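## Task

Find the tote somewhere in the room and get the cardboard box inside it, with no part sticking out past the tote's rim. The robot must not tip over or finish leaning. The box must stay in the tote on its own, without the robot holding it there.

## Robot and tools

ROBOT. A Hello Robot Stretch 4 in a physics simulation. It has one arm. An omni-wheel base carries a vertical mast. A lift slides up and down the mast and carries a horizontal telescoping arm that reaches forward. At the arm's end is a wrist with yaw, pitch and roll joints and a two-finger gripper. The robot stands about 1.6 m tall, and its base edge lies within 0.23 m of the base origin. Loose objects may now and then be nudged by something outside the robot's control.

FRAMES. Base frame: origin on the floor below the base centre, x ahead, y to the left, z up. hand_pose is reported in this frame and marks a point between the open fingertips; it can be somewhat off. With all wrist joints at 0 the hand axes line up with the base axes. The odometry frame is where the base frame was when the scene began. base_odometry comes only from wheel rotation, so slipping shows up as false travel. Heading runs from -3.142 to 3.142, positive to the left.

execute_actions. Argument "actions": a list holding one action or none (empty list only reports state and images). Optional "cameras": list of head_camera, head_left_camera, head_right_camera, wrist_camera or "all"; omitted or null means all, [] means none. An action holds "base", "joints" or both, plus optional "pace" and "contact_limits"; alternatively it holds only "end_of_arm". Motions in one action begin together.
- "base": exactly one key, each a relative move from the base's last reported position, not a place. translate_m: drive straight, metres, -2 to 2, forward positive. strafe_m: slide sideways, metres, -2 to 2, left positive. rotate_rad: spin in place, radians, -3.2 to 3.2, counter-clockwise (left) positive.
- "joints": absolute targets by name. lift_m 0 to 1.2 m; arm_m 0 to 0.55 m extension; wrist_yaw_rad -1.134 to 4.276 (0 points ahead, positive turns left, 3.14 is stowed backward, above 3.4 the arm may block it); wrist_pitch_rad -1.117 to 4.259 (0 level, 1.57 points down); wrist_roll_rad -1.117 to 4.259 (0 keeps fingers level, positive turns clockwise as seen from behind the hand); gripper_m -0.038 to 0.141 m, the fingertip gap when empty (negative presses the tips together). Out-of-range joint targets are clipped and flagged; any other bad value or unknown key rejects the whole call and nothing moves.
- "pace": "slow", "default", "fast" or "max". Base speed is up to 0.1, 0.3, 0.4, 0.6 m/s and turning 1, 2, 3, 4 rad/s respectively; with the lift above 0.2 these drop, to 0.3 m/s and 1 rad/s at full height.
- "contact_limits": {"arm_m": value from 0 (gentlest) to 0.75 (firmest)}, default 0.5; the arm halts when it pushes harder.
- {"end_of_arm": "enable_torque"} revives wrist or gripper motors that shut off.
An action runs at most 15 s. A joint or base left out of an action may still be driving toward an earlier target. To unfold at the start, one action with lift_m 0.4 and wrist_yaw_rad 0 works.

GRIPPING. Command gripper_m smaller than the object's width; the further below, the tighter the squeeze, and the object is pulled inward by up to a third of that difference. Neither the gripper reading nor "done" proves a grasp; at commands of 0 or above a firm grip shows as a distinct change in the gripper_m motor_effort. Fingertips pressed onto a surface can jam; lift to free them.

wait: "seconds" 0 to 10; commands nothing new and returns the same state and images. zoom_image: "camera" and "region" [x0, y0, x1, y1] in pixels from the top-left, at most 504 by 504, on the latest full image. read_manual: returns only licence texts. finished_scene: "scene" is the number of the current scene; it ends it for good once the last command has been held and reports success, then gives the next task.

CAMERAS. head_camera at the mast top looks ahead and down; turn the base to look elsewhere. head_left_camera and head_right_camera are fisheyes beside it, aimed lower, showing base and arm. wrist_camera looks along the fingers, tips near the bottom of its image.

RESULT LINES. lidar_m: 12 distances in metres, 30-degree sectors, first straight ahead, counter-clockwise (4th left, 7th behind, 10th right); "-" is nothing seen or closer than 0.25 m. It spans roughly 0.15 m up to robot height, misses glass, clear plastic and thin legs. wrist_depth_mm: 7 by 7 grid of median depths, 100 to 2000 mm, top left first; the robot's body appears. turned_by_wheels vs turned_by_imu: a gap over about 0.1 rad means a collision or slip, and heading is off by roughly their difference. base_tilt in degrees (forward, right positive), with a fixed bias up to about 1.5. motor_effort: percent of maximum, peak in brackets, signed toward higher joint values; wheels positive turn the base right; an at-rest value outside its normal range suggests a load or contact. base_status and joint_status: "done", "off_target" (stopped short, maybe still pushing), "contact_stop_at_<key>" (hit something; that part may go slack, a slack lift can sag, slack wheels can roll), "limit_stop_at_<name>", "time_out", "torque_fault". limit_stop_at_tilt means a lean past 6 degrees: lift, arm and wheels go slack and refuse commands until the lean drops. limit_stop_at_own_body blocks self-collision, often with pitch below -0.2 and roll below -0.4 or above 4. on_its_own lists what happened without being commanded; "held at" there is a target, not a position. After a stop in a call, later motion calls in that reply are skipped.

AVOID. Turning or driving with over 1 kg held and arm_m above 0.2, especially at fast paces; steady hard pushes or pulls, worse with a high gripper or high contact limit; pressing the gripper into things with base or arm (wrist motors shut off, torque_fault); dropping, slamming or knocking objects over; ending with the object only held in place by the gripper.

Each tool is called after "Call:" in YAML: its name, and indented under it one key for each argument.

## Session

Call:
execute_actions:
  actions: []

Scene clock: 0.00 s.
base_odometry: x=+0.000 y=+0.000 heading=+0.000 (m, m, rad; odometry frame)
turned_by_wheels: +0.000 (rad since the last result)
turned_by_imu: +0.000 (rad since the last result)
base_tilt: forward=-0.4 right=+0.9 (deg)
lidar_m: 0.78 0.86 1.79 1.77 0.97 0.80 0.78 0.89 0.87 0.86 0.95 0.79
base_status: not commanded
joint_positions: lift_m=+0.271 arm_m=+0.001 wrist_yaw_rad=+3.083 wrist_pitch_rad=-0.004 wrist_roll_rad=+0.012 gripper_m=+0.057
joint_status: not commanded
motor_effort: lift_m=+20 arm_m=+0 wrist_yaw_rad=-2 wrist_pitch_rad=-5 wrist_roll_rad=-1 gripper_m=-3 wheel_0=+0 wheel_1=+0 wheel_2=+0 (%)
hand_pose: x=-0.1109 y=+0.1041 z=+0.4503 quat_wxyz=(+0.029, +0.002, +0.006, +1.000) (m; base frame)
wrist_depth_mm: - 136 931 904 878 842 820 / - 124 174 917 878 854 820 / - 133 191 917 891 854 820 / 140 142 960 931 891 866 831 / 1042 1025 976 931 891 866 854 / 1060 1042 976 931 904 866 866 / 917 991 991 - 904 878 878
pictures: head_camera, head_left_camera, head_right_camera, wrist_camera
Images, in order (width x height): head_camera 420x560, head_left_camera 420x672, head_right_camera 420x672, wrist_camera 616x392.

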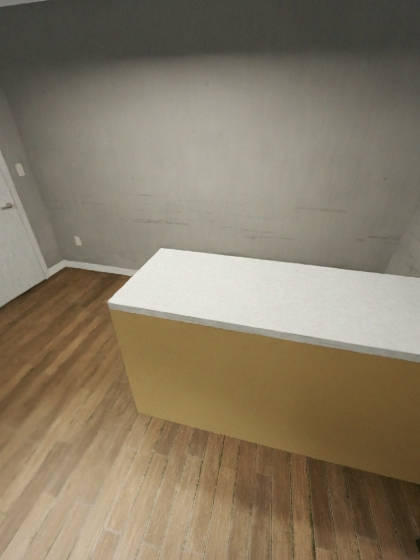

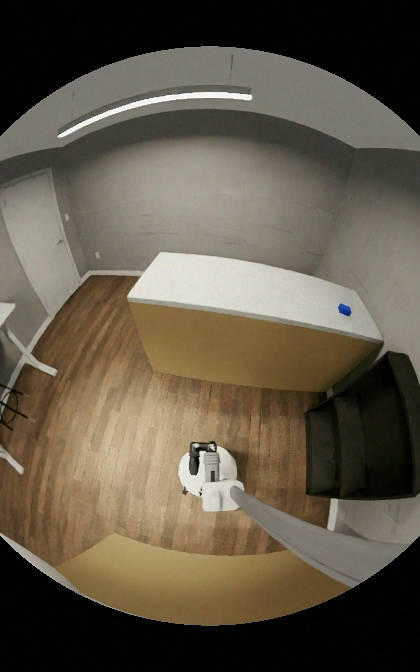

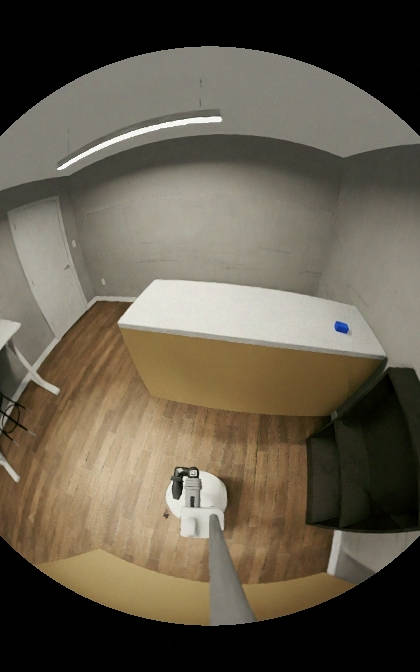

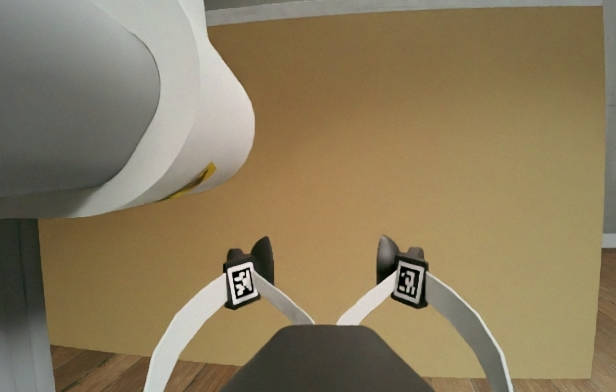

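Call:
execute_actions:
  actions:
    - {"base":{"rotate_rad":2.6},"pace":"fast"}
  cameras: ["head_camera","head_left_camera"]

Scene clock: 4.10 s.
base_odometry: x=+0.000 y=+0.000 heading=+2.600 (m, m, rad; odometry frame)
turned_by_wheels: +2.600 (rad since the last result)
turned_by_imu: +2.624 (rad since the last result)
base_tilt: forward=-0.3 right=+0.9 (deg)
lidar_m: 0.80 0.79 0.89 0.88 0.86 0.94 0.80 0.79 0.88 1.78 1.76 1.01
base_status: done
joint_positions: lift_m=+0.271 arm_m=+0.001 wrist_yaw_rad=+3.083 wrist_pitch_rad=-0.004 wrist_roll_rad=+0.012 gripper_m=+0.057
joint_status: not commanded
motor_effort: lift_m=+20(20) arm_m=+0(0) wrist_yaw_rad=-1(1) wrist_pitch_rad=-6(5) wrist_roll_rad=-1(2) gripper_m=-5(4) wheel_0=+1(7) wheel_1=+1(6) wheel_2=+2(8) (%)
hand_pose: x=-0.1109 y=+0.1041 z=+0.4503 quat_wxyz=(+0.029, +0.002, +0.006, +1.000) (m; base frame)
wrist_depth_mm: - 136 917 1008 1160 1366 1008 / - 124 174 1008 1098 1205 991 / - 133 190 1025 1138 1229 1008 / 141 143 931 1025 1138 1229 1025 / 809 891 931 1042 1098 1255 1025 / 831 878 917 1025 1118 991 1025 / 820 866 946 - 1025 931 854
pictures: head_camera, head_left_camera
Images, in order (width x height): head_camera 420x560, head_left_camera 420x672.

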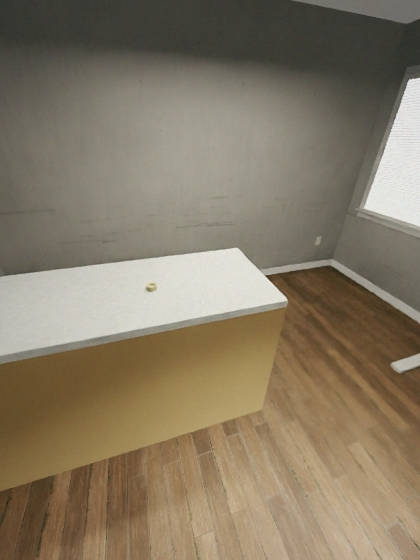

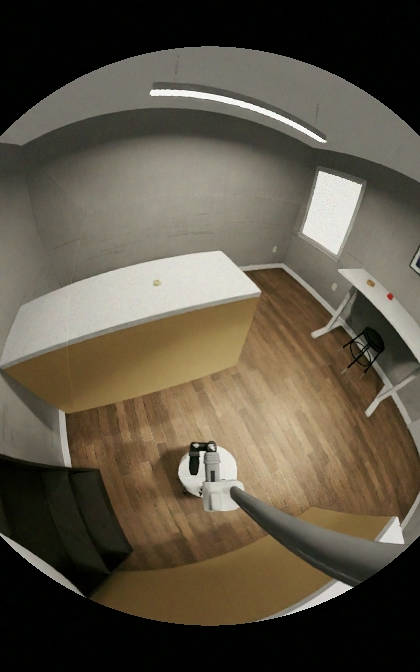

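Call:
execute_actions:
  actions:
    - {"base":{"rotate_rad":-1.1},"pace":"fast"}
  cameras: ["head_camera","head_left_camera"]

Call:
execute_actions:
  actions:
    - {"base":{"translate_m":0.9},"pace":"fast"}

Scene clock: 8.20 s.
base_odometry: x=+0.000 y=+0.000 heading=+1.500 (m, m, rad; odometry frame)
turned_by_wheels: -1.100 (rad since the last result)
turned_by_imu: -1.111 (rad since the last result)
base_tilt: forward=-0.3 right=+0.9 (deg)
lidar_m: 1.76 1.89 0.81 0.80 0.87 0.89 0.86 0.93 0.82 0.78 0.86 1.81
base_status: done
joint_positions: lift_m=+0.271 arm_m=+0.001 wrist_yaw_rad=+3.083 wrist_pitch_rad=-0.004 wrist_roll_rad=+0.012 gripper_m=+0.057
joint_status: not commanded
motor_effort: lift_m=+20(20) arm_m=+0(0) wrist_yaw_rad=+0(2) wrist_pitch_rad=-6(5) wrist_roll_rad=+0(0) gripper_m=-3(6) wheel_0=+0(6) wheel_1=+0(5) wheel_2=-1(7) (%)
hand_pose: x=-0.1109 y=+0.1041 z=+0.4503 quat_wxyz=(+0.029, +0.002, +0.006, +1.000) (m; base frame)
wrist_depth_mm: - 136 1255 1255 1255 1255 1229 / - 124 174 1255 1255 1255 1182 / - 133 190 1255 1308 1281 1205 / 140 143 1308 1281 1308 1281 1205 / 1182 1255 1308 1308 1255 1281 1205 / 1160 1160 1042 1060 991 1255 1138 / 917 991 1025 - 1042 946 960
pictures: head_camera, head_left_camera
Images, in order (width x height): head_camera 420x560, head_left_camera 420x672.

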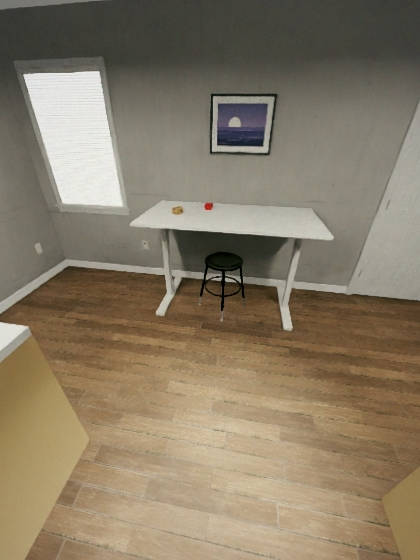

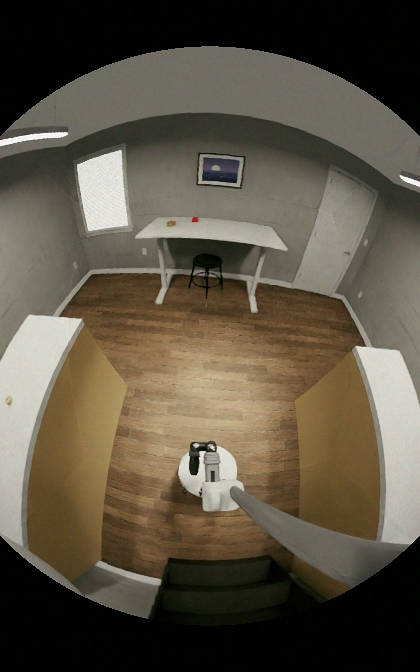

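Scene clock: 11.80 s.
base_odometry: x=+0.063 y=+0.898 heading=+1.500 (m, m, rad; odometry frame)
turned_by_wheels: +0.000 (rad since the last result)
turned_by_imu: -0.003 (rad since the last result)
base_tilt: forward=-0.4 right=+1.0 (deg)
lidar_m: 0.86 0.94 2.33 0.75 0.75 1.11 1.78 1.16 0.91 2.47 2.12 0.88
base_status: done
joint_positions: lift_m=+0.271 arm_m=+0.001 wrist_yaw_rad=+3.083 wrist_pitch_rad=-0.004 wrist_roll_rad=+0.012 gripper_m=+0.057
joint_status: not commanded
motor_effort: lift_m=+20(20) arm_m=+0(0) wrist_yaw_rad=-1(1) wrist_pitch_rad=-5(5) wrist_roll_rad=-1(3) gripper_m=-4(6) wheel_0=-1(8) wheel_1=-1(6) wheel_2=+0(11) (%)
hand_pose: x=-0.1109 y=+0.1041 z=+0.4503 quat_wxyz=(+0.029, +0.002, +0.006, +1.000) (m; base frame)
wrist_depth_mm: - 136 - - - - 1078 / - 124 174 - - 1756 1025 / - 133 190 - - 1661 1042 / 140 143 - - - 1661 1060 / 1308 1863 1983 1983 - 1708 1042 / 1229 1397 1229 1336 1205 1229 1025 / 917 991 1042 - 1025 960 960
pictures: head_camera, head_left_camera, head_right_camera, wrist_camera
Images, in order (width x height): head_camera 420x560, head_left_camera 420x672, head_right_camera 420x672, wrist_camera 616x392.

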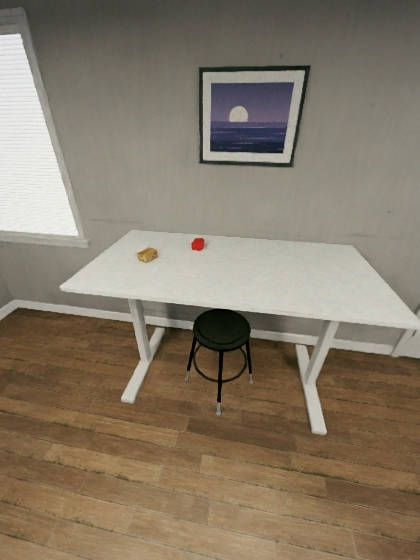

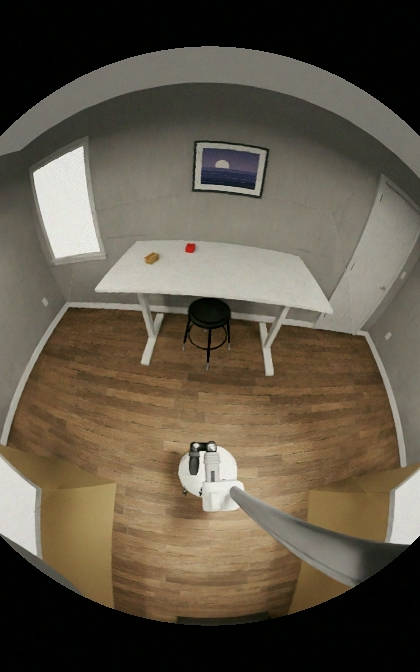

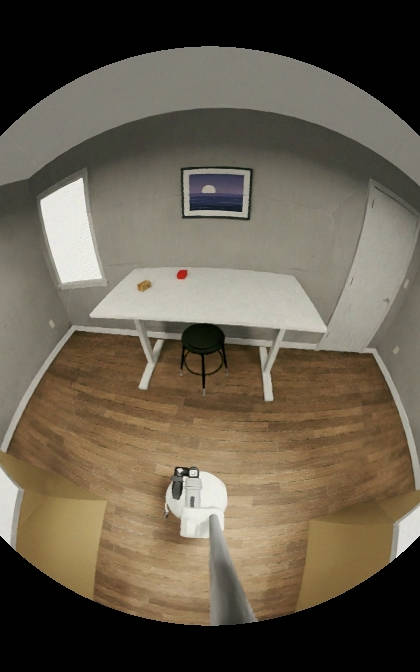

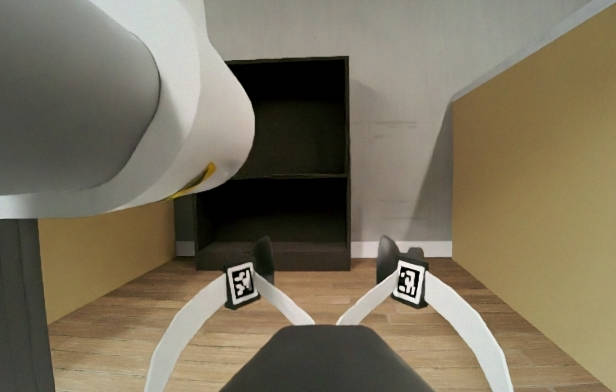

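Call:
zoom_image:
  camera: "head_camera"
  region: [110, 220, 230, 290]

Region (110, 220, 230, 290) of head_camera's 420x560 image, scaled by 4.200, with more detail than that image has; it fills the top 294 rows of this view, and the rest is white.

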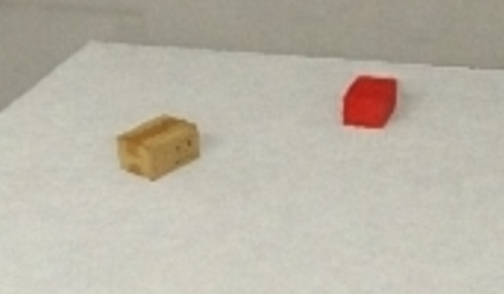

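Call:
execute_actions:
  actions:
    - {"base":{"strafe_m":0.45},"joints":{"lift_m":0.95,"wrist_yaw_rad":0,"wrist_pitch_rad":0.6,"gripper_m":0.14},"pace":"fast"}

Scene clock: 27.97 s.
base_odometry: x=-0.385 y=+0.930 heading=+1.500 (m, m, rad; odometry frame)
turned_by_wheels: +0.000 (rad since the last result)
turned_by_imu: -0.001 (rad since the last result)
base_tilt: forward=-0.3 right=+1.0 (deg)
lidar_m: 0.90 0.96 1.88 0.59 0.33 0.41 1.76 1.75 1.35 1.36 1.17 0.93
base_status: done
joint_positions: lift_m=+0.950 arm_m=+0.001 wrist_yaw_rad=+0.000 wrist_pitch_rad=+0.602 wrist_roll_rad=+0.012 gripper_m=+0.140
joint_status: all done
motor_effort: lift_m=+25(27) arm_m=+0(0) wrist_yaw_rad=-2(7) wrist_pitch_rad=-4(5) wrist_roll_rad=+0(2) gripper_m=-1(3) wheel_0=-1(11) wheel_1=+1(9) wheel_2=-1(0) (%)
hand_pose: x=+0.4098 y=-0.0874 z=+0.9646 quat_wxyz=(+0.955, +0.005, +0.296, -0.002) (m; base frame)
wrist_depth_mm: 1537 1464 683 683 654 640 634 / 1708 1708 1618 1576 1537 1464 1430 / 1921 1863 1808 1756 1661 1118 1576 / 1983 1921 1921 1808 1756 991 1661 / 1661 1618 1618 1537 1537 1229 1499 / 1366 1366 1281 1281 1281 1255 1281 / 1229 1205 1229 - 1205 1182 1160
pictures: head_camera, head_left_camera, head_right_camera, wrist_camera
Images, in order (width x height): head_camera 420x560, head_left_camera 420x672, head_right_camera 420x672, wrist_camera 616x392.

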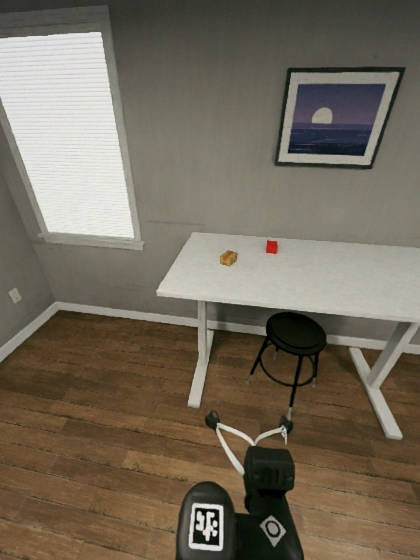

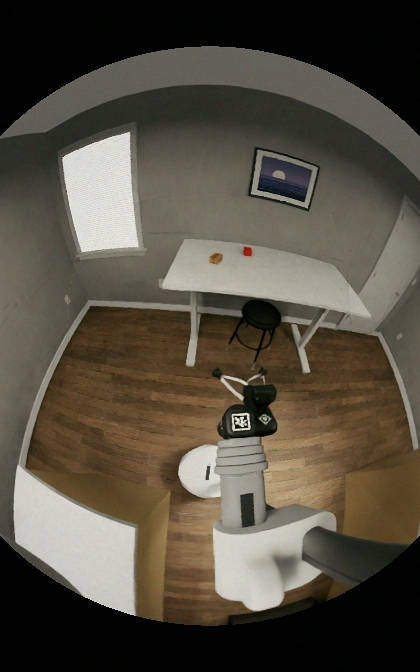

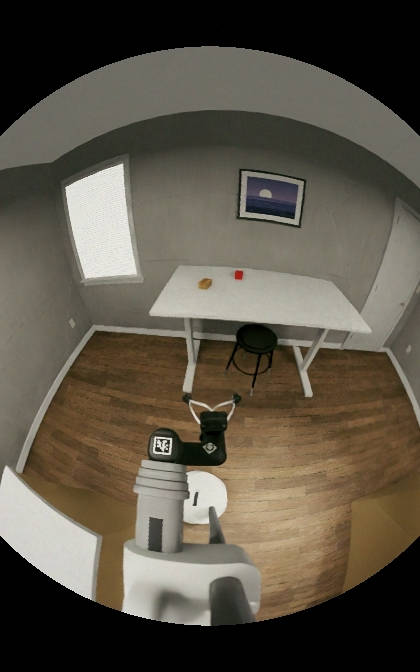

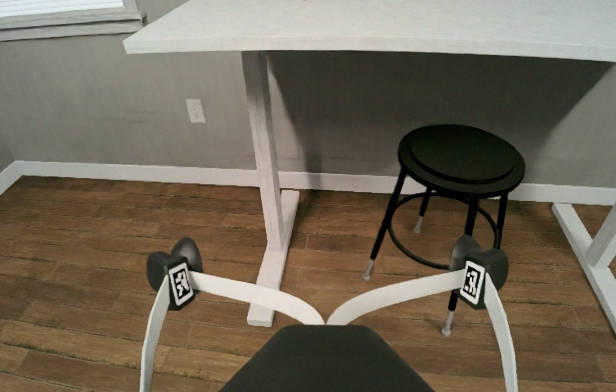

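Call:
execute_actions:
  actions:
    - {"base":{"translate_m":0.3},"joints":{"lift_m":1.1,"wrist_pitch_rad":0.5},"pace":"fast"}

Scene clock: 38.40 s.
base_odometry: x=-0.364 y=+1.229 heading=+1.500 (m, m, rad; odometry frame)
turned_by_wheels: +0.000 (rad since the last result)
turned_by_imu: -0.002 (rad since the last result)
base_tilt: forward=-0.3 right=+0.9 (deg)
lidar_m: 0.60 0.65 1.83 1.80 0.65 0.55 1.47 1.77 1.48 2.93 0.81 0.62
base_status: done
joint_positions: lift_m=+1.100 arm_m=+0.001 wrist_yaw_rad=+0.000 wrist_pitch_rad=+0.502 wrist_roll_rad=+0.012 gripper_m=+0.140
joint_status: all done
motor_effort: lift_m=+25(26) arm_m=+0(0) wrist_yaw_rad=-1(2) wrist_pitch_rad=-5(4) wrist_roll_rad=-2(2) gripper_m=+0(0) wheel_0=-1(4) wheel_1=-1(6) wheel_2=+0(9) (%)
hand_pose: x=+0.4249 y=-0.0874 z=+1.1390 quat_wxyz=(+0.969, +0.006, +0.248, -0.001) (m; base frame)
wrist_depth_mm: 1205 1160 1138 1098 1060 1042 1008 / 1308 1255 1205 1138 1098 1060 1042 / 1397 1366 842 768 798 798 798 / 1576 691 647 640 627 615 609 / 1863 549 525 521 512 484 496 / 1708 1618 1537 1182 917 854 1464 / 1499 1464 1464 - 1397 809 1336
pictures: head_camera, head_left_camera, head_right_camera, wrist_camera
Images, in order (width x height): head_camera 420x560, head_left_camera 420x672, head_right_camera 420x672, wrist_camera 616x392.

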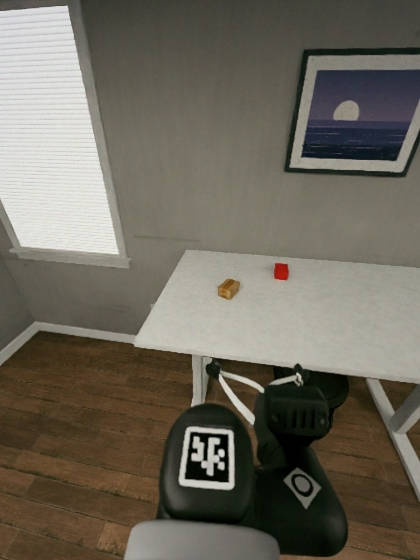

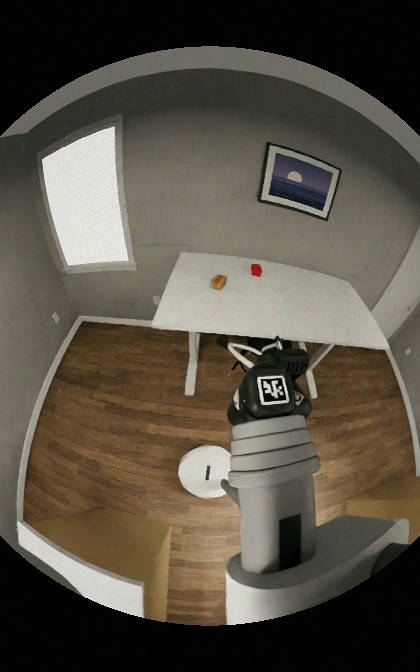

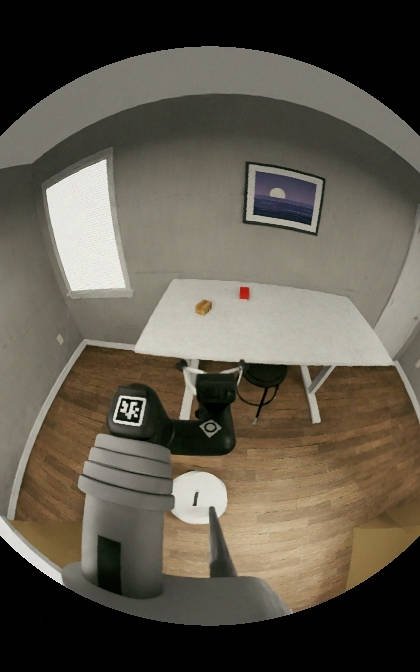

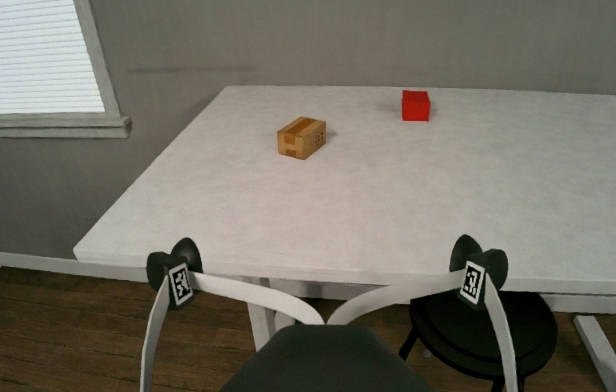

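Call:
execute_actions:
  actions:
    - {"base":{"translate_m":0.2},"joints":{"wrist_yaw_rad":-0.6},"pace":"fast"}
  cameras: []

Call:
execute_actions:
  actions:
    - {"base":{"strafe_m":0.145},"joints":{"arm_m":0.42,"lift_m":1.04},"pace":"fast"}

Scene clock: 52.10 s.
base_odometry: x=-0.350 y=+1.428 heading=+1.500 (m, m, rad; odometry frame)
turned_by_wheels: +0.000 (rad since the last result)
turned_by_imu: -0.001 (rad since the last result)
base_tilt: forward=-0.3 right=+0.9 (deg)
lidar_m: 0.40 0.42 1.82 1.78 0.92 0.73 1.44 1.81 1.56 1.24 0.54 0.42
base_status: done
joint_positions: lift_m=+1.100 arm_m=+0.001 wrist_yaw_rad=-0.600 wrist_pitch_rad=+0.502 wrist_roll_rad=+0.011 gripper_m=+0.140
joint_status: all done
motor_effort: lift_m=+25(25) arm_m=+0(0) wrist_yaw_rad=-1(6) wrist_pitch_rad=-6(6) wrist_roll_rad=+1(2) gripper_m=-1(3) wheel_0=-2(4) wheel_1=-1(2) wheel_2=+0(8) (%)
hand_pose: x=+0.3314 y=-0.2149 z=+1.1391 quat_wxyz=(+0.925, +0.079, +0.236, -0.288) (m; base frame)
wrist_depth_mm: 809 878 976 1078 1205 1397 1576 / 842 931 1025 1098 1160 1138 1661 / 878 866 798 831 809 809 798 / 668 661 647 640 634 621 615 / 512 530 521 521 512 508 1863 / 442 430 413 415 433 1464 1576 / 389 379 392 - 1397 1366 1430
pictures: none
No camera images: the call's "cameras" was empty. Leave "cameras" out to get every camera's image.

Scene clock: 54.07 s.
base_odometry: x=-0.495 y=+1.439 heading=+1.500 (m, m, rad; odometry frame)
turned_by_wheels: +0.000 (rad since the last result)
turned_by_imu: +0.000 (rad since the last result)
base_tilt: forward=-0.3 right=+0.9 (deg)
lidar_m: 0.42 0.46 1.68 1.63 0.89 0.70 0.70 1.99 1.70 1.28 0.57 0.41
base_status: done
joint_positions: lift_m=+1.040 arm_m=+0.418 wrist_yaw_rad=-0.600 wrist_pitch_rad=+0.502 wrist_roll_rad=+0.011 gripper_m=+0.140
joint_status: all done
motor_effort: lift_m=+17(22) arm_m=+9(11) wrist_yaw_rad=-2(2) wrist_pitch_rad=-4(5) wrist_roll_rad=-1(1) gripper_m=+0(0) wheel_0=+1(7) wheel_1=+0(9) wheel_2=+0(1) (%)
hand_pose: x=+0.7488 y=-0.2149 z=+1.0798 quat_wxyz=(+0.925, +0.079, +0.236, -0.287) (m; base frame)
wrist_depth_mm: 480 525 585 647 723 831 960 / 508 559 627 691 788 854 946 / 549 597 647 668 668 654 654 / 549 539 530 521 500 508 508 / 439 433 430 430 421 399 413 / 364 353 340 281 336 330 345 / 319 312 312 - 314 303 301
pictures: head_camera, head_left_camera, head_right_camera, wrist_camera
Images, in order (width x height): head_camera 420x560, head_left_camera 420x672, head_right_camera 420x672, wrist_camera 616x392.

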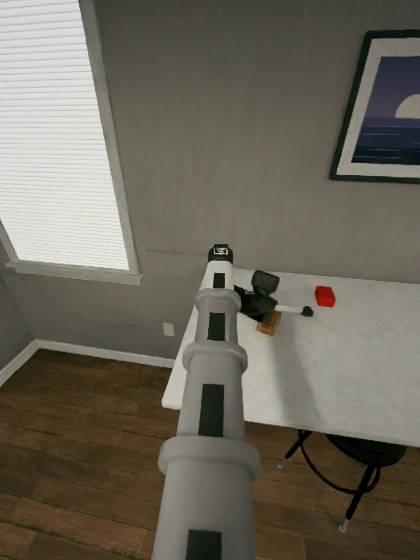

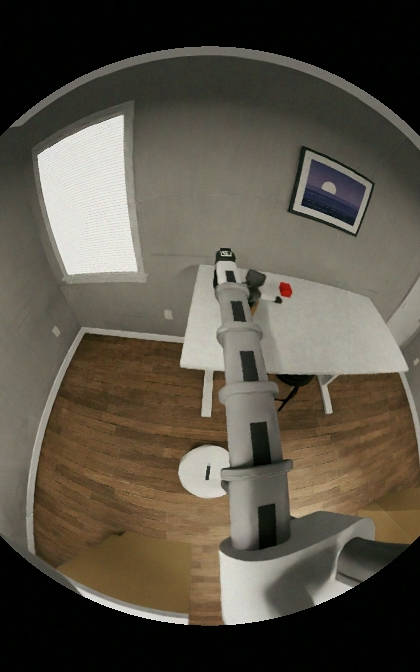

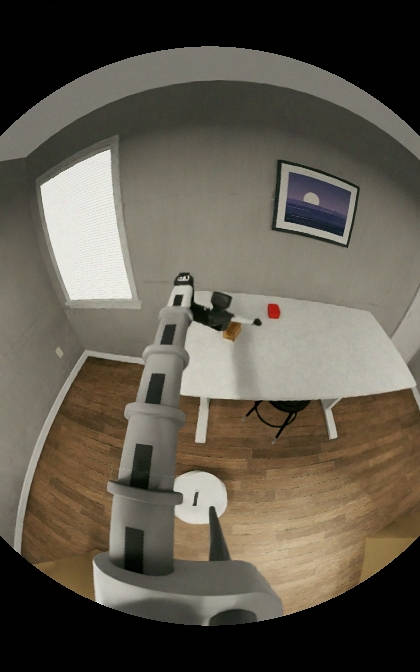

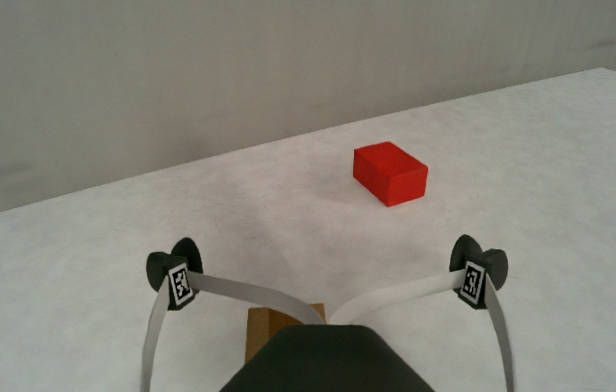

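Call:
execute_actions:
  actions:
    - {"base":{"strafe_m":0.035},"joints":{"arm_m":0.405,"lift_m":0.98}}
  cameras: ["wrist_camera","head_right_camera"]

Scene clock: 58.43 s.
base_odometry: x=-0.530 y=+1.441 heading=+1.500 (m, m, rad; odometry frame)
turned_by_wheels: +0.000 (rad since the last result)
turned_by_imu: -0.001 (rad since the last result)
base_tilt: forward=-0.3 right=+0.9 (deg)
lidar_m: 0.40 1.31 1.64 1.60 0.90 0.68 0.69 2.03 1.72 1.31 0.57 0.43
base_status: done
joint_positions: lift_m=+0.980 arm_m=+0.407 wrist_yaw_rad=-0.600 wrist_pitch_rad=+0.502 wrist_roll_rad=+0.011 gripper_m=+0.140
joint_status: all done
motor_effort: lift_m=+16(13) arm_m=-9(10) wrist_yaw_rad=-2(1) wrist_pitch_rad=-5(4) wrist_roll_rad=-1(2) gripper_m=+0(1) wheel_0=-1(5) wheel_1=-1(8) wheel_2=+0(0) (%)
hand_pose: x=+0.7368 y=-0.2150 z=+1.0198 quat_wxyz=(+0.925, +0.079, +0.236, -0.288) (m; base frame)
wrist_depth_mm: 492 535 603 668 741 854 976 / 521 569 640 691 741 741 732 / 544 554 544 530 484 517 512 / 433 427 418 413 407 399 397 / 345 343 342 262 332 314 322 / 287 277 268 219 263 260 272 / 251 245 252 - 247 238 237
pictures: head_right_camera, wrist_camera
Images, in order (width x height): head_right_camera 420x672, wrist_camera 616x392.

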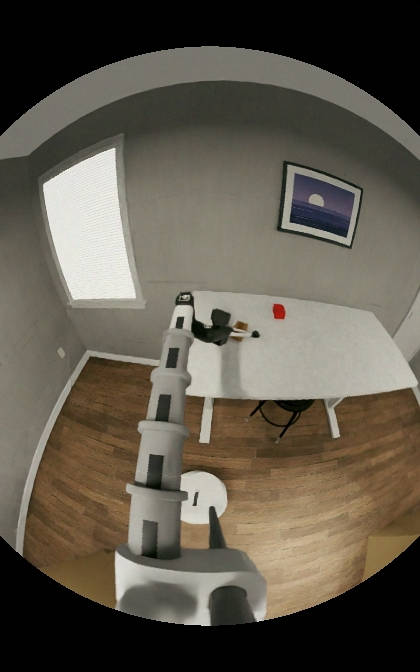

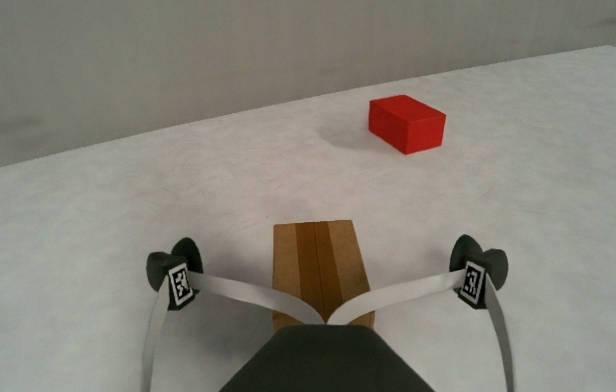

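Call:
execute_actions:
  actions:
    - {"joints":{"lift_m":0.93}}
  cameras: ["wrist_camera","head_right_camera"]

Scene clock: 62.50 s.
base_odometry: x=-0.530 y=+1.441 heading=+1.500 (m, m, rad; odometry frame)
turned_by_wheels: +0.000 (rad since the last result)
turned_by_imu: +0.000 (rad since the last result)
base_tilt: forward=-0.3 right=+0.9 (deg)
lidar_m: 0.42 1.30 1.62 1.60 0.89 0.70 0.69 2.04 1.71 1.33 0.56 0.44
base_status: not commanded
joint_positions: lift_m=+0.931 arm_m=+0.406 wrist_yaw_rad=-0.601 wrist_pitch_rad=+0.500 wrist_roll_rad=+0.012 gripper_m=+0.140
joint_status: all done
motor_effort: lift_m=+15(19) arm_m=-8(9) wrist_yaw_rad=+0(0) wrist_pitch_rad=+1(5) wrist_roll_rad=-1(1) gripper_m=+1(0) wheel_0=-1(1) wheel_1=-1(1) wheel_2=+0(0) (%)
hand_pose: x=+0.7369 y=-0.2152 z=+0.9704 quat_wxyz=(+0.925, +0.079, +0.235, -0.288) (m; base frame)
wrist_depth_mm: 496 535 597 661 759 831 904 / 525 564 609 597 488 580 574 / 452 439 427 418 415 407 404 / 340 334 329 231 319 315 312 / 271 268 266 196 251 246 253 / 225 218 216 200 206 205 213 / 197 193 198 - 193 186 -
pictures: head_right_camera, wrist_camera
Images, in order (width x height): head_right_camera 420x672, wrist_camera 616x392.

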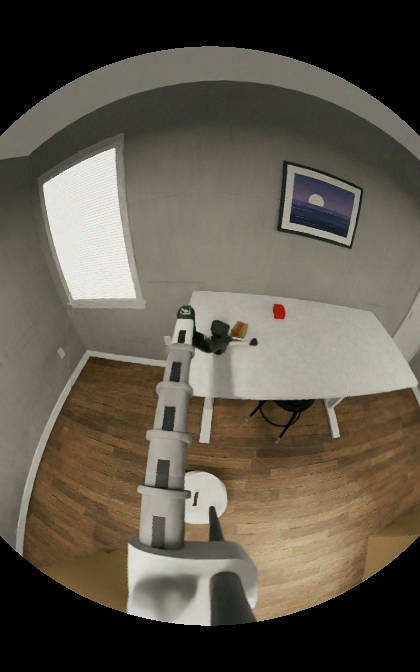

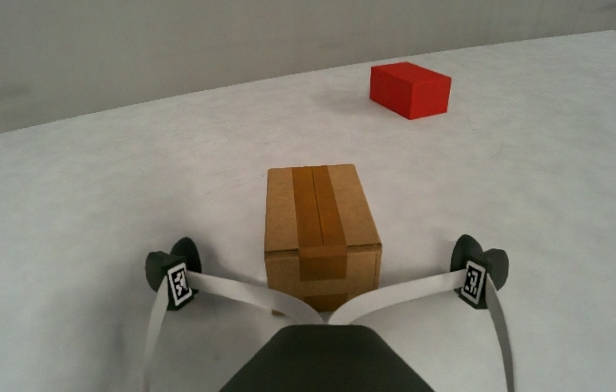

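Call:
execute_actions:
  actions:
    - {"base":{"strafe_m":-0.02},"joints":{"lift_m":0.945,"arm_m":0.435},"pace":"slow"}
  cameras: ["wrist_camera"]

Call:
execute_actions:
  actions:
    - {"joints":{"gripper_m":0.02}}
  cameras: ["wrist_camera","head_right_camera"]

Scene clock: 66.07 s.
base_odometry: x=-0.510 y=+1.440 heading=+1.500 (m, m, rad; odometry frame)
turned_by_wheels: +0.000 (rad since the last result)
turned_by_imu: +0.000 (rad since the last result)
base_tilt: forward=-0.3 right=+0.9 (deg)
lidar_m: 0.41 1.32 1.64 1.63 0.89 0.69 0.69 2.01 1.69 1.31 0.56 0.44
base_status: done
joint_positions: lift_m=+0.945 arm_m=+0.433 wrist_yaw_rad=-0.600 wrist_pitch_rad=+0.502 wrist_roll_rad=+0.011 gripper_m=+0.140
joint_status: all done
motor_effort: lift_m=+25(22) arm_m=+9(8) wrist_yaw_rad=-2(1) wrist_pitch_rad=-4(3) wrist_roll_rad=+0(1) gripper_m=-1(0) wheel_0=+1(6) wheel_1=+0(0) wheel_2=+0(1) (%)
hand_pose: x=+0.7637 y=-0.2150 z=+0.9841 quat_wxyz=(+0.925, +0.079, +0.235, -0.288) (m; base frame)
wrist_depth_mm: 473 512 569 640 715 809 904 / 500 544 597 627 574 615 621 / 480 466 455 445 433 436 430 / 359 355 351 345 342 336 332 / 289 287 286 208 279 264 273 / 241 232 225 171 182 218 229 / 211 206 209 - 208 200 202
pictures: wrist_camera
Images, in order (width x height): wrist_camera 616x392.

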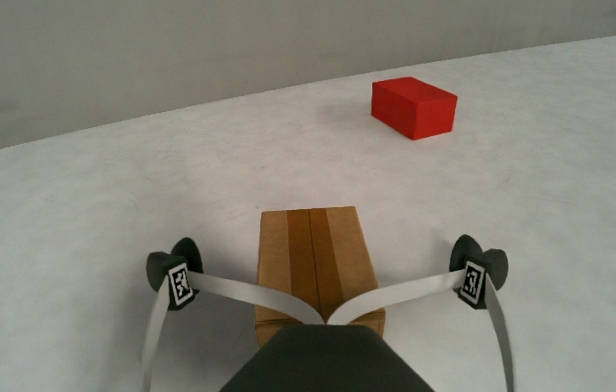

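Scene clock: 68.23 s.
base_odometry: x=-0.510 y=+1.440 heading=+1.500 (m, m, rad; odometry frame)
turned_by_wheels: +0.000 (rad since the last result)
turned_by_imu: +0.000 (rad since the last result)
base_tilt: forward=-0.3 right=+1.0 (deg)
lidar_m: 0.42 1.31 1.65 1.63 0.90 0.70 0.69 2.00 1.70 1.29 0.56 0.44
base_status: not commanded
joint_positions: lift_m=+0.945 arm_m=+0.433 wrist_yaw_rad=-0.600 wrist_pitch_rad=+0.502 wrist_roll_rad=+0.011 gripper_m=+0.021
joint_status: all done
motor_effort: lift_m=+25(25) arm_m=+9(9) wrist_yaw_rad=-2(2) wrist_pitch_rad=-6(6) wrist_roll_rad=-1(2) gripper_m=-24(25) wheel_0=+1(1) wheel_1=+0(0) wheel_2=+0(0) (%)
hand_pose: x=+0.7637 y=-0.2149 z=+0.9839 quat_wxyz=(+0.925, +0.079, +0.236, -0.288) (m; base frame)
wrist_depth_mm: 473 512 569 634 715 809 904 / 500 549 591 627 574 609 615 / 480 466 452 445 430 430 430 / 359 353 351 345 340 336 332 / 287 286 283 199 206 274 271 / 240 240 194 169 179 217 229 / 211 206 211 - 202 198 202
pictures: head_right_camera, wrist_camera
Images, in order (width x height): head_right_camera 420x672, wrist_camera 616x392.

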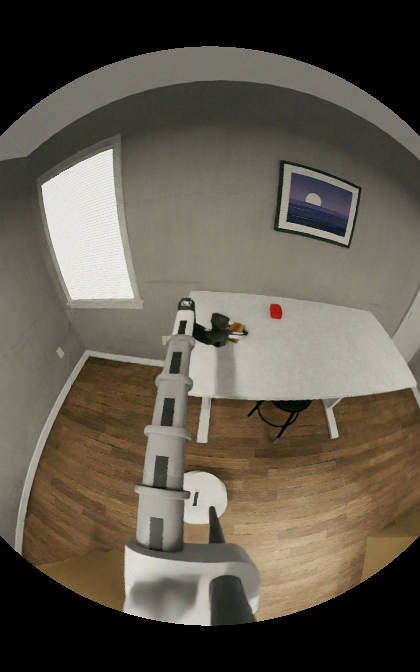

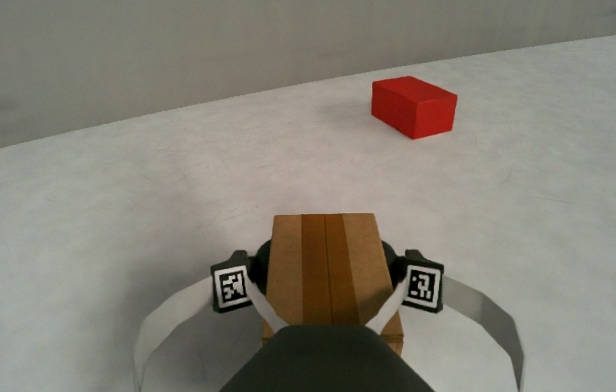

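Call:
execute_actions:
  actions:
    - {"joints":{"lift_m":1.0}}
  cameras: []

Call:
execute_actions:
  actions:
    - {"base":{"translate_m":-0.15},"joints":{"arm_m":0.0,"wrist_yaw_rad":0}}
  cameras: ["wrist_camera"]

Call:
execute_actions:
  actions:
    - {"base":{"rotate_rad":1.9}}

Scene clock: 72.43 s.
base_odometry: x=-0.510 y=+1.440 heading=+1.500 (m, m, rad; odometry frame)
turned_by_wheels: +0.000 (rad since the last result)
turned_by_imu: +0.000 (rad since the last result)
base_tilt: forward=-0.3 right=+0.9 (deg)
lidar_m: 0.42 1.30 1.65 1.63 0.90 0.70 0.69 2.03 1.70 1.32 0.57 0.43
base_status: not commanded
joint_positions: lift_m=+1.000 arm_m=+0.433 wrist_yaw_rad=-0.600 wrist_pitch_rad=+0.503 wrist_roll_rad=+0.011 gripper_m=+0.021
joint_status: all done
motor_effort: lift_m=+25(27) arm_m=+9(9) wrist_yaw_rad=-1(1) wrist_pitch_rad=-6(6) wrist_roll_rad=-1(3) gripper_m=-26(23) wheel_0=+1(1) wheel_1=+0(0) wheel_2=+0(0) (%)
hand_pose: x=+0.7637 y=-0.2149 z=+1.0389 quat_wxyz=(+0.925, +0.079, +0.236, -0.288) (m; base frame)
wrist_depth_mm: 473 517 569 640 707 820 917 / 500 539 609 691 741 798 788 / 535 569 585 574 496 554 554 / 466 459 455 449 439 433 430 / 373 373 368 200 206 355 349 / 310 310 194 169 179 281 294 / 272 267 274 - 262 257 256
pictures: none
No camera images: the call's "cameras" was empty. Leave "cameras" out to get every camera's image.

Scene clock: 74.80 s.
base_odometry: x=-0.520 y=+1.290 heading=+1.500 (m, m, rad; odometry frame)
turned_by_wheels: +0.000 (rad since the last result)
turned_by_imu: +0.000 (rad since the last result)
base_tilt: forward=-0.3 right=+0.9 (deg)
lidar_m: 0.57 1.48 1.66 1.64 0.69 0.54 0.55 2.00 1.62 3.11 0.76 0.59
base_status: done
joint_positions: lift_m=+1.000 arm_m=+0.003 wrist_yaw_rad=+0.000 wrist_pitch_rad=+0.503 wrist_roll_rad=+0.012 gripper_m=+0.021
joint_status: all done
joint sent to its limit — the command would take arm_m past its lower limit, so that joint was sent only as far as its limit.
motor_effort: lift_m=+26(25) arm_m=-9(10) wrist_yaw_rad=-1(5) wrist_pitch_rad=-8(8) wrist_roll_rad=-3(3) gripper_m=-22(22) wheel_0=+0(4) wheel_1=+0(5) wheel_2=+0(8) (%)
hand_pose: x=+0.4263 y=-0.0875 z=+1.0388 quat_wxyz=(+0.969, +0.006, +0.249, -0.002) (m; base frame)
wrist_depth_mm: 1160 1138 1098 1060 1042 1008 976 / 1255 1205 1182 820 809 768 798 / 1397 1336 627 580 569 564 559 / 1576 1464 455 452 439 436 433 / 1756 1661 1576 200 206 891 866 / 1537 1576 195 169 179 778 778 / 1366 1366 1397 - 1336 1281 723
pictures: wrist_camera
Images, in order (width x height): wrist_camera 616x392.

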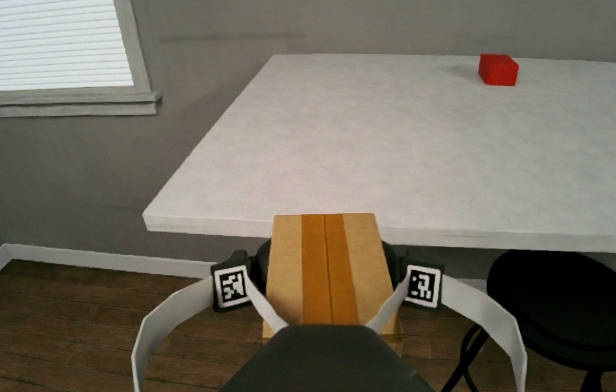

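Scene clock: 77.27 s.
base_odometry: x=-0.520 y=+1.290 heading=-2.883 (m, m, rad; odometry frame)
turned_by_wheels: +1.900 (rad since the last result)
turned_by_imu: +1.918 (rad since the last result)
base_tilt: forward=-0.3 right=+1.0 (deg)
lidar_m: 0.84 0.57 0.52 2.13 1.64 1.63 0.96 0.62 0.57 0.59 1.76 1.64
base_status: done
joint_positions: lift_m=+1.000 arm_m=+0.003 wrist_yaw_rad=+0.000 wrist_pitch_rad=+0.503 wrist_roll_rad=+0.012 gripper_m=+0.021
joint_status: not commanded
motor_effort: lift_m=+24(25) arm_m=-9(9) wrist_yaw_rad=-2(2) wrist_pitch_rad=-7(8) wrist_roll_rad=+0(2) gripper_m=-23(23) wheel_0=+0(5) wheel_1=+0(7) wheel_2=-1(4) (%)
hand_pose: x=+0.4264 y=-0.0874 z=+1.0390 quat_wxyz=(+0.969, +0.006, +0.249, -0.001) (m; base frame)
wrist_depth_mm: - 1921 1661 1499 1336 1182 1098 / - - 1863 1576 1397 1281 1160 / 723 - 1983 1756 1537 1366 1255 / 549 640 - 1863 1708 1499 1366 / 525 661 1808 200 206 1618 1464 / 544 640 195 169 179 1430 1430 / 554 683 1336 - 1308 1281 1281
pictures: head_camera, head_left_camera, head_right_camera, wrist_camera
Images, in order (width x height): head_camera 420x560, head_left_camera 420x672, head_right_camera 420x672, wrist_camera 616x392.

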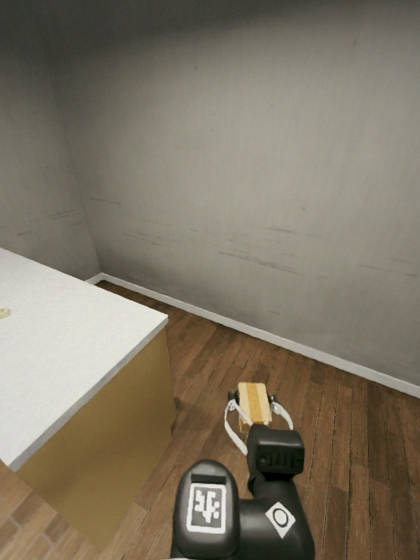

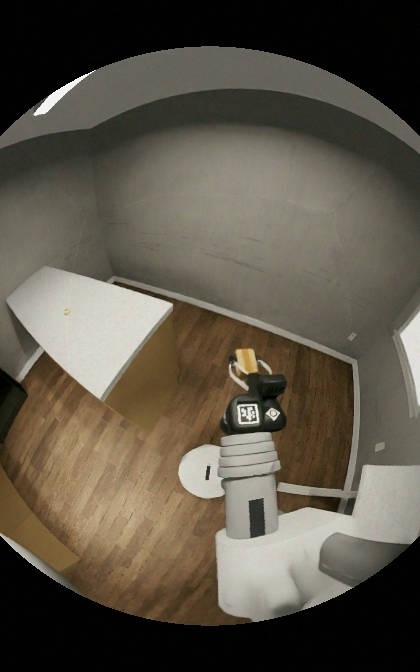

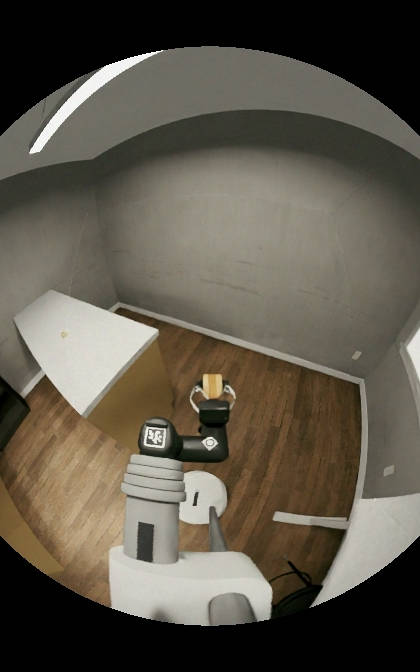

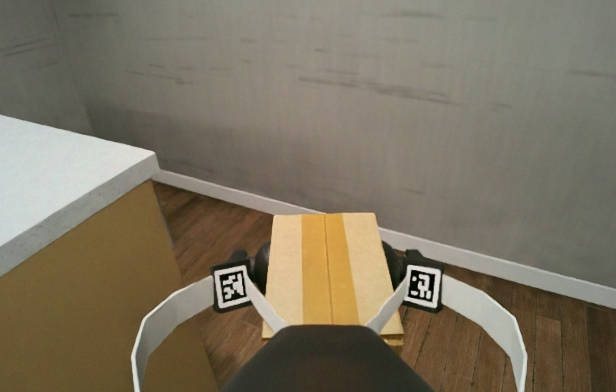

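Call:
execute_actions:
  actions:
    - {"base":{"rotate_rad":-0.4},"pace":"fast"}
  cameras: []

Call:
execute_actions:
  actions:
    - {"base":{"translate_m":0.9},"pace":"fast"}
  cameras: ["head_left_camera"]

Scene clock: 82.40 s.
base_odometry: x=-0.520 y=+1.290 heading=+3.000 (m, m, rad; odometry frame)
turned_by_wheels: -0.400 (rad since the last result)
turned_by_imu: -0.404 (rad since the last result)
base_tilt: forward=-0.3 right=+0.9 (deg)
lidar_m: 1.63 0.75 0.54 0.53 2.13 1.63 3.14 0.83 0.59 0.56 1.45 1.71
base_status: done
joint_positions: lift_m=+1.000 arm_m=+0.003 wrist_yaw_rad=+0.000 wrist_pitch_rad=+0.503 wrist_roll_rad=+0.012 gripper_m=+0.021
joint_status: not commanded
motor_effort: lift_m=+24(24) arm_m=-9(9) wrist_yaw_rad=+0(0) wrist_pitch_rad=-7(7) wrist_roll_rad=-2(1) gripper_m=-24(23) wheel_0=+1(6) wheel_1=+0(6) wheel_2=+0(5) (%)
hand_pose: x=+0.4264 y=-0.0874 z=+1.0390 quat_wxyz=(+0.969, +0.006, +0.249, -0.001) (m; base frame)
wrist_depth_mm: 1397 1366 1336 1336 1308 1281 1255 / 1499 1464 1464 1430 1397 1397 1366 / 1618 1618 1576 1576 1537 1499 1499 / 1808 1756 1756 1661 1661 1618 1618 / 1863 1921 1808 200 206 1756 1756 / 1537 1537 194 169 179 1397 1464 / 1366 1336 1366 - 1308 1255 1281
pictures: none
No camera images: the call's "cameras" was empty. Leave "cameras" out to get every camera's image.

Scene clock: 86.47 s.
base_odometry: x=-1.411 y=+1.417 heading=+3.000 (m, m, rad; odometry frame)
turned_by_wheels: +0.000 (rad since the last result)
turned_by_imu: -0.003 (rad since the last result)
base_tilt: forward=-0.3 right=+0.8 (deg)
lidar_m: 0.73 0.79 1.11 0.81 0.56 0.75 2.50 0.95 1.08 1.36 1.03 0.75
base_status: done
joint_positions: lift_m=+1.000 arm_m=+0.003 wrist_yaw_rad=+0.000 wrist_pitch_rad=+0.503 wrist_roll_rad=+0.012 gripper_m=+0.021
joint_status: not commanded
motor_effort: lift_m=+24(24) arm_m=-9(9) wrist_yaw_rad=-1(2) wrist_pitch_rad=-7(7) wrist_roll_rad=-2(2) gripper_m=-23(23) wheel_0=-1(3) wheel_1=-1(8) wheel_2=+0(9) (%)
hand_pose: x=+0.4263 y=-0.0874 z=+1.0390 quat_wxyz=(+0.969, +0.006, +0.249, -0.001) (m; base frame)
wrist_depth_mm: 477 469 466 462 452 445 436 / 512 508 504 496 488 480 469 / 564 559 554 539 525 521 512 / 627 615 603 580 580 574 564 / 699 691 647 200 206 634 627 / 798 759 194 169 179 676 699 / 931 891 854 - 798 798 788
pictures: head_left_camera
Images, in order (width x height): head_left_camera 420x672.

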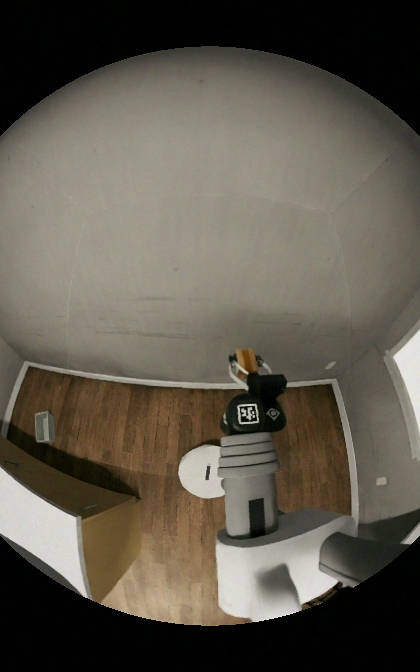

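Lucky: tote found.

Call:
execute_actions:
  actions:
    - {"base":{"translate_m":0.2},"joints":{"lift_m":0.6,"wrist_pitch_rad":0.8},"pace":"fast"}
  cameras: []

Call:
execute_actions:
  actions:
    - {"base":{"rotate_rad":1.62},"pace":"fast"}
  cameras: ["head_camera","head_left_camera"]

Scene clock: 90.93 s.
base_odometry: x=-1.609 y=+1.445 heading=+3.000 (m, m, rad; odometry frame)
turned_by_wheels: +0.000 (rad since the last result)
turned_by_imu: -0.001 (rad since the last result)
base_tilt: forward=-0.3 right=+0.9 (deg)
lidar_m: 0.53 0.56 0.80 1.43 0.67 0.73 2.71 1.12 1.35 1.35 0.76 0.55
base_status: done
joint_positions: lift_m=+0.600 arm_m=+0.003 wrist_yaw_rad=+0.000 wrist_pitch_rad=+0.802 wrist_roll_rad=+0.012 gripper_m=+0.021
joint_status: all done
motor_effort: lift_m=+17(24) arm_m=-8(8) wrist_yaw_rad=-2(0) wrist_pitch_rad=-6(5) wrist_roll_rad=-1(2) gripper_m=-23(23) wheel_0=-1(5) wheel_1=-1(4) wheel_2=+0(8) (%)
hand_pose: x=+0.3741 y=-0.0874 z=+0.5711 quat_wxyz=(+0.921, +0.005, +0.390, -0.002) (m; base frame)
wrist_depth_mm: 306 303 300 297 293 286 282 / 343 342 338 334 329 322 317 / 402 397 394 387 379 373 364 / 484 473 462 442 445 439 433 / 603 585 539 200 206 535 525 / 778 723 194 169 179 615 676 / 768 750 759 - 732 723 715
pictures: none
No camera images: the call's "cameras" was empty. Leave "cameras" out to get every camera's image.

Scene clock: 92.73 s.
base_odometry: x=-1.609 y=+1.445 heading=-1.664 (m, m, rad; odometry frame)
turned_by_wheels: +1.620 (rad since the last result)
turned_by_imu: +1.635 (rad since the last result)
base_tilt: forward=-0.3 right=+0.9 (deg)
lidar_m: 1.28 0.67 0.77 1.94 1.12 1.39 1.37 0.72 0.54 0.53 0.57 0.85
base_status: done
joint_positions: lift_m=+0.600 arm_m=+0.003 wrist_yaw_rad=+0.000 wrist_pitch_rad=+0.802 wrist_roll_rad=+0.012 gripper_m=+0.021
joint_status: not commanded
motor_effort: lift_m=+18(18) arm_m=-8(9) wrist_yaw_rad=-1(3) wrist_pitch_rad=-5(5) wrist_roll_rad=+0(0) gripper_m=-24(24) wheel_0=-1(7) wheel_1=+0(8) wheel_2=+0(8) (%)
hand_pose: x=+0.3741 y=-0.0874 z=+0.5711 quat_wxyz=(+0.921, +0.005, +0.390, -0.002) (m; base frame)
wrist_depth_mm: 640 866 1537 1464 1576 1397 878 / 647 904 1366 1336 1336 1255 842 / 661 931 1160 1160 1138 1098 842 / 668 991 1042 1008 1008 991 831 / 668 917 917 200 206 891 798 / 798 820 194 168 179 759 768 / 768 750 759 - 723 715 707
pictures: head_camera, head_left_camera
Images, in order (width x height): head_camera 420x560, head_left_camera 420x672.

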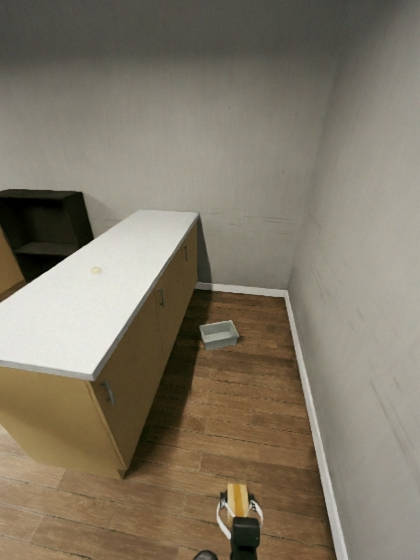

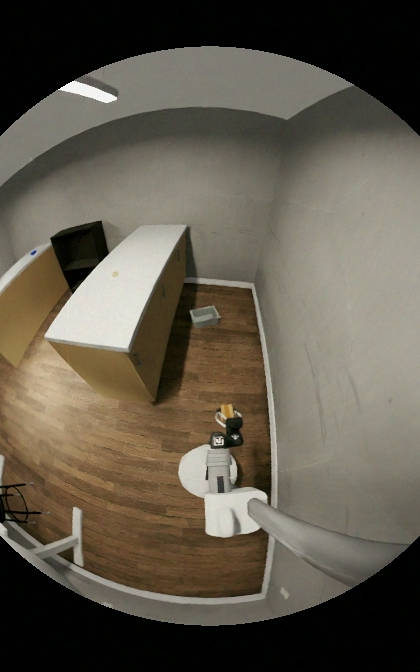

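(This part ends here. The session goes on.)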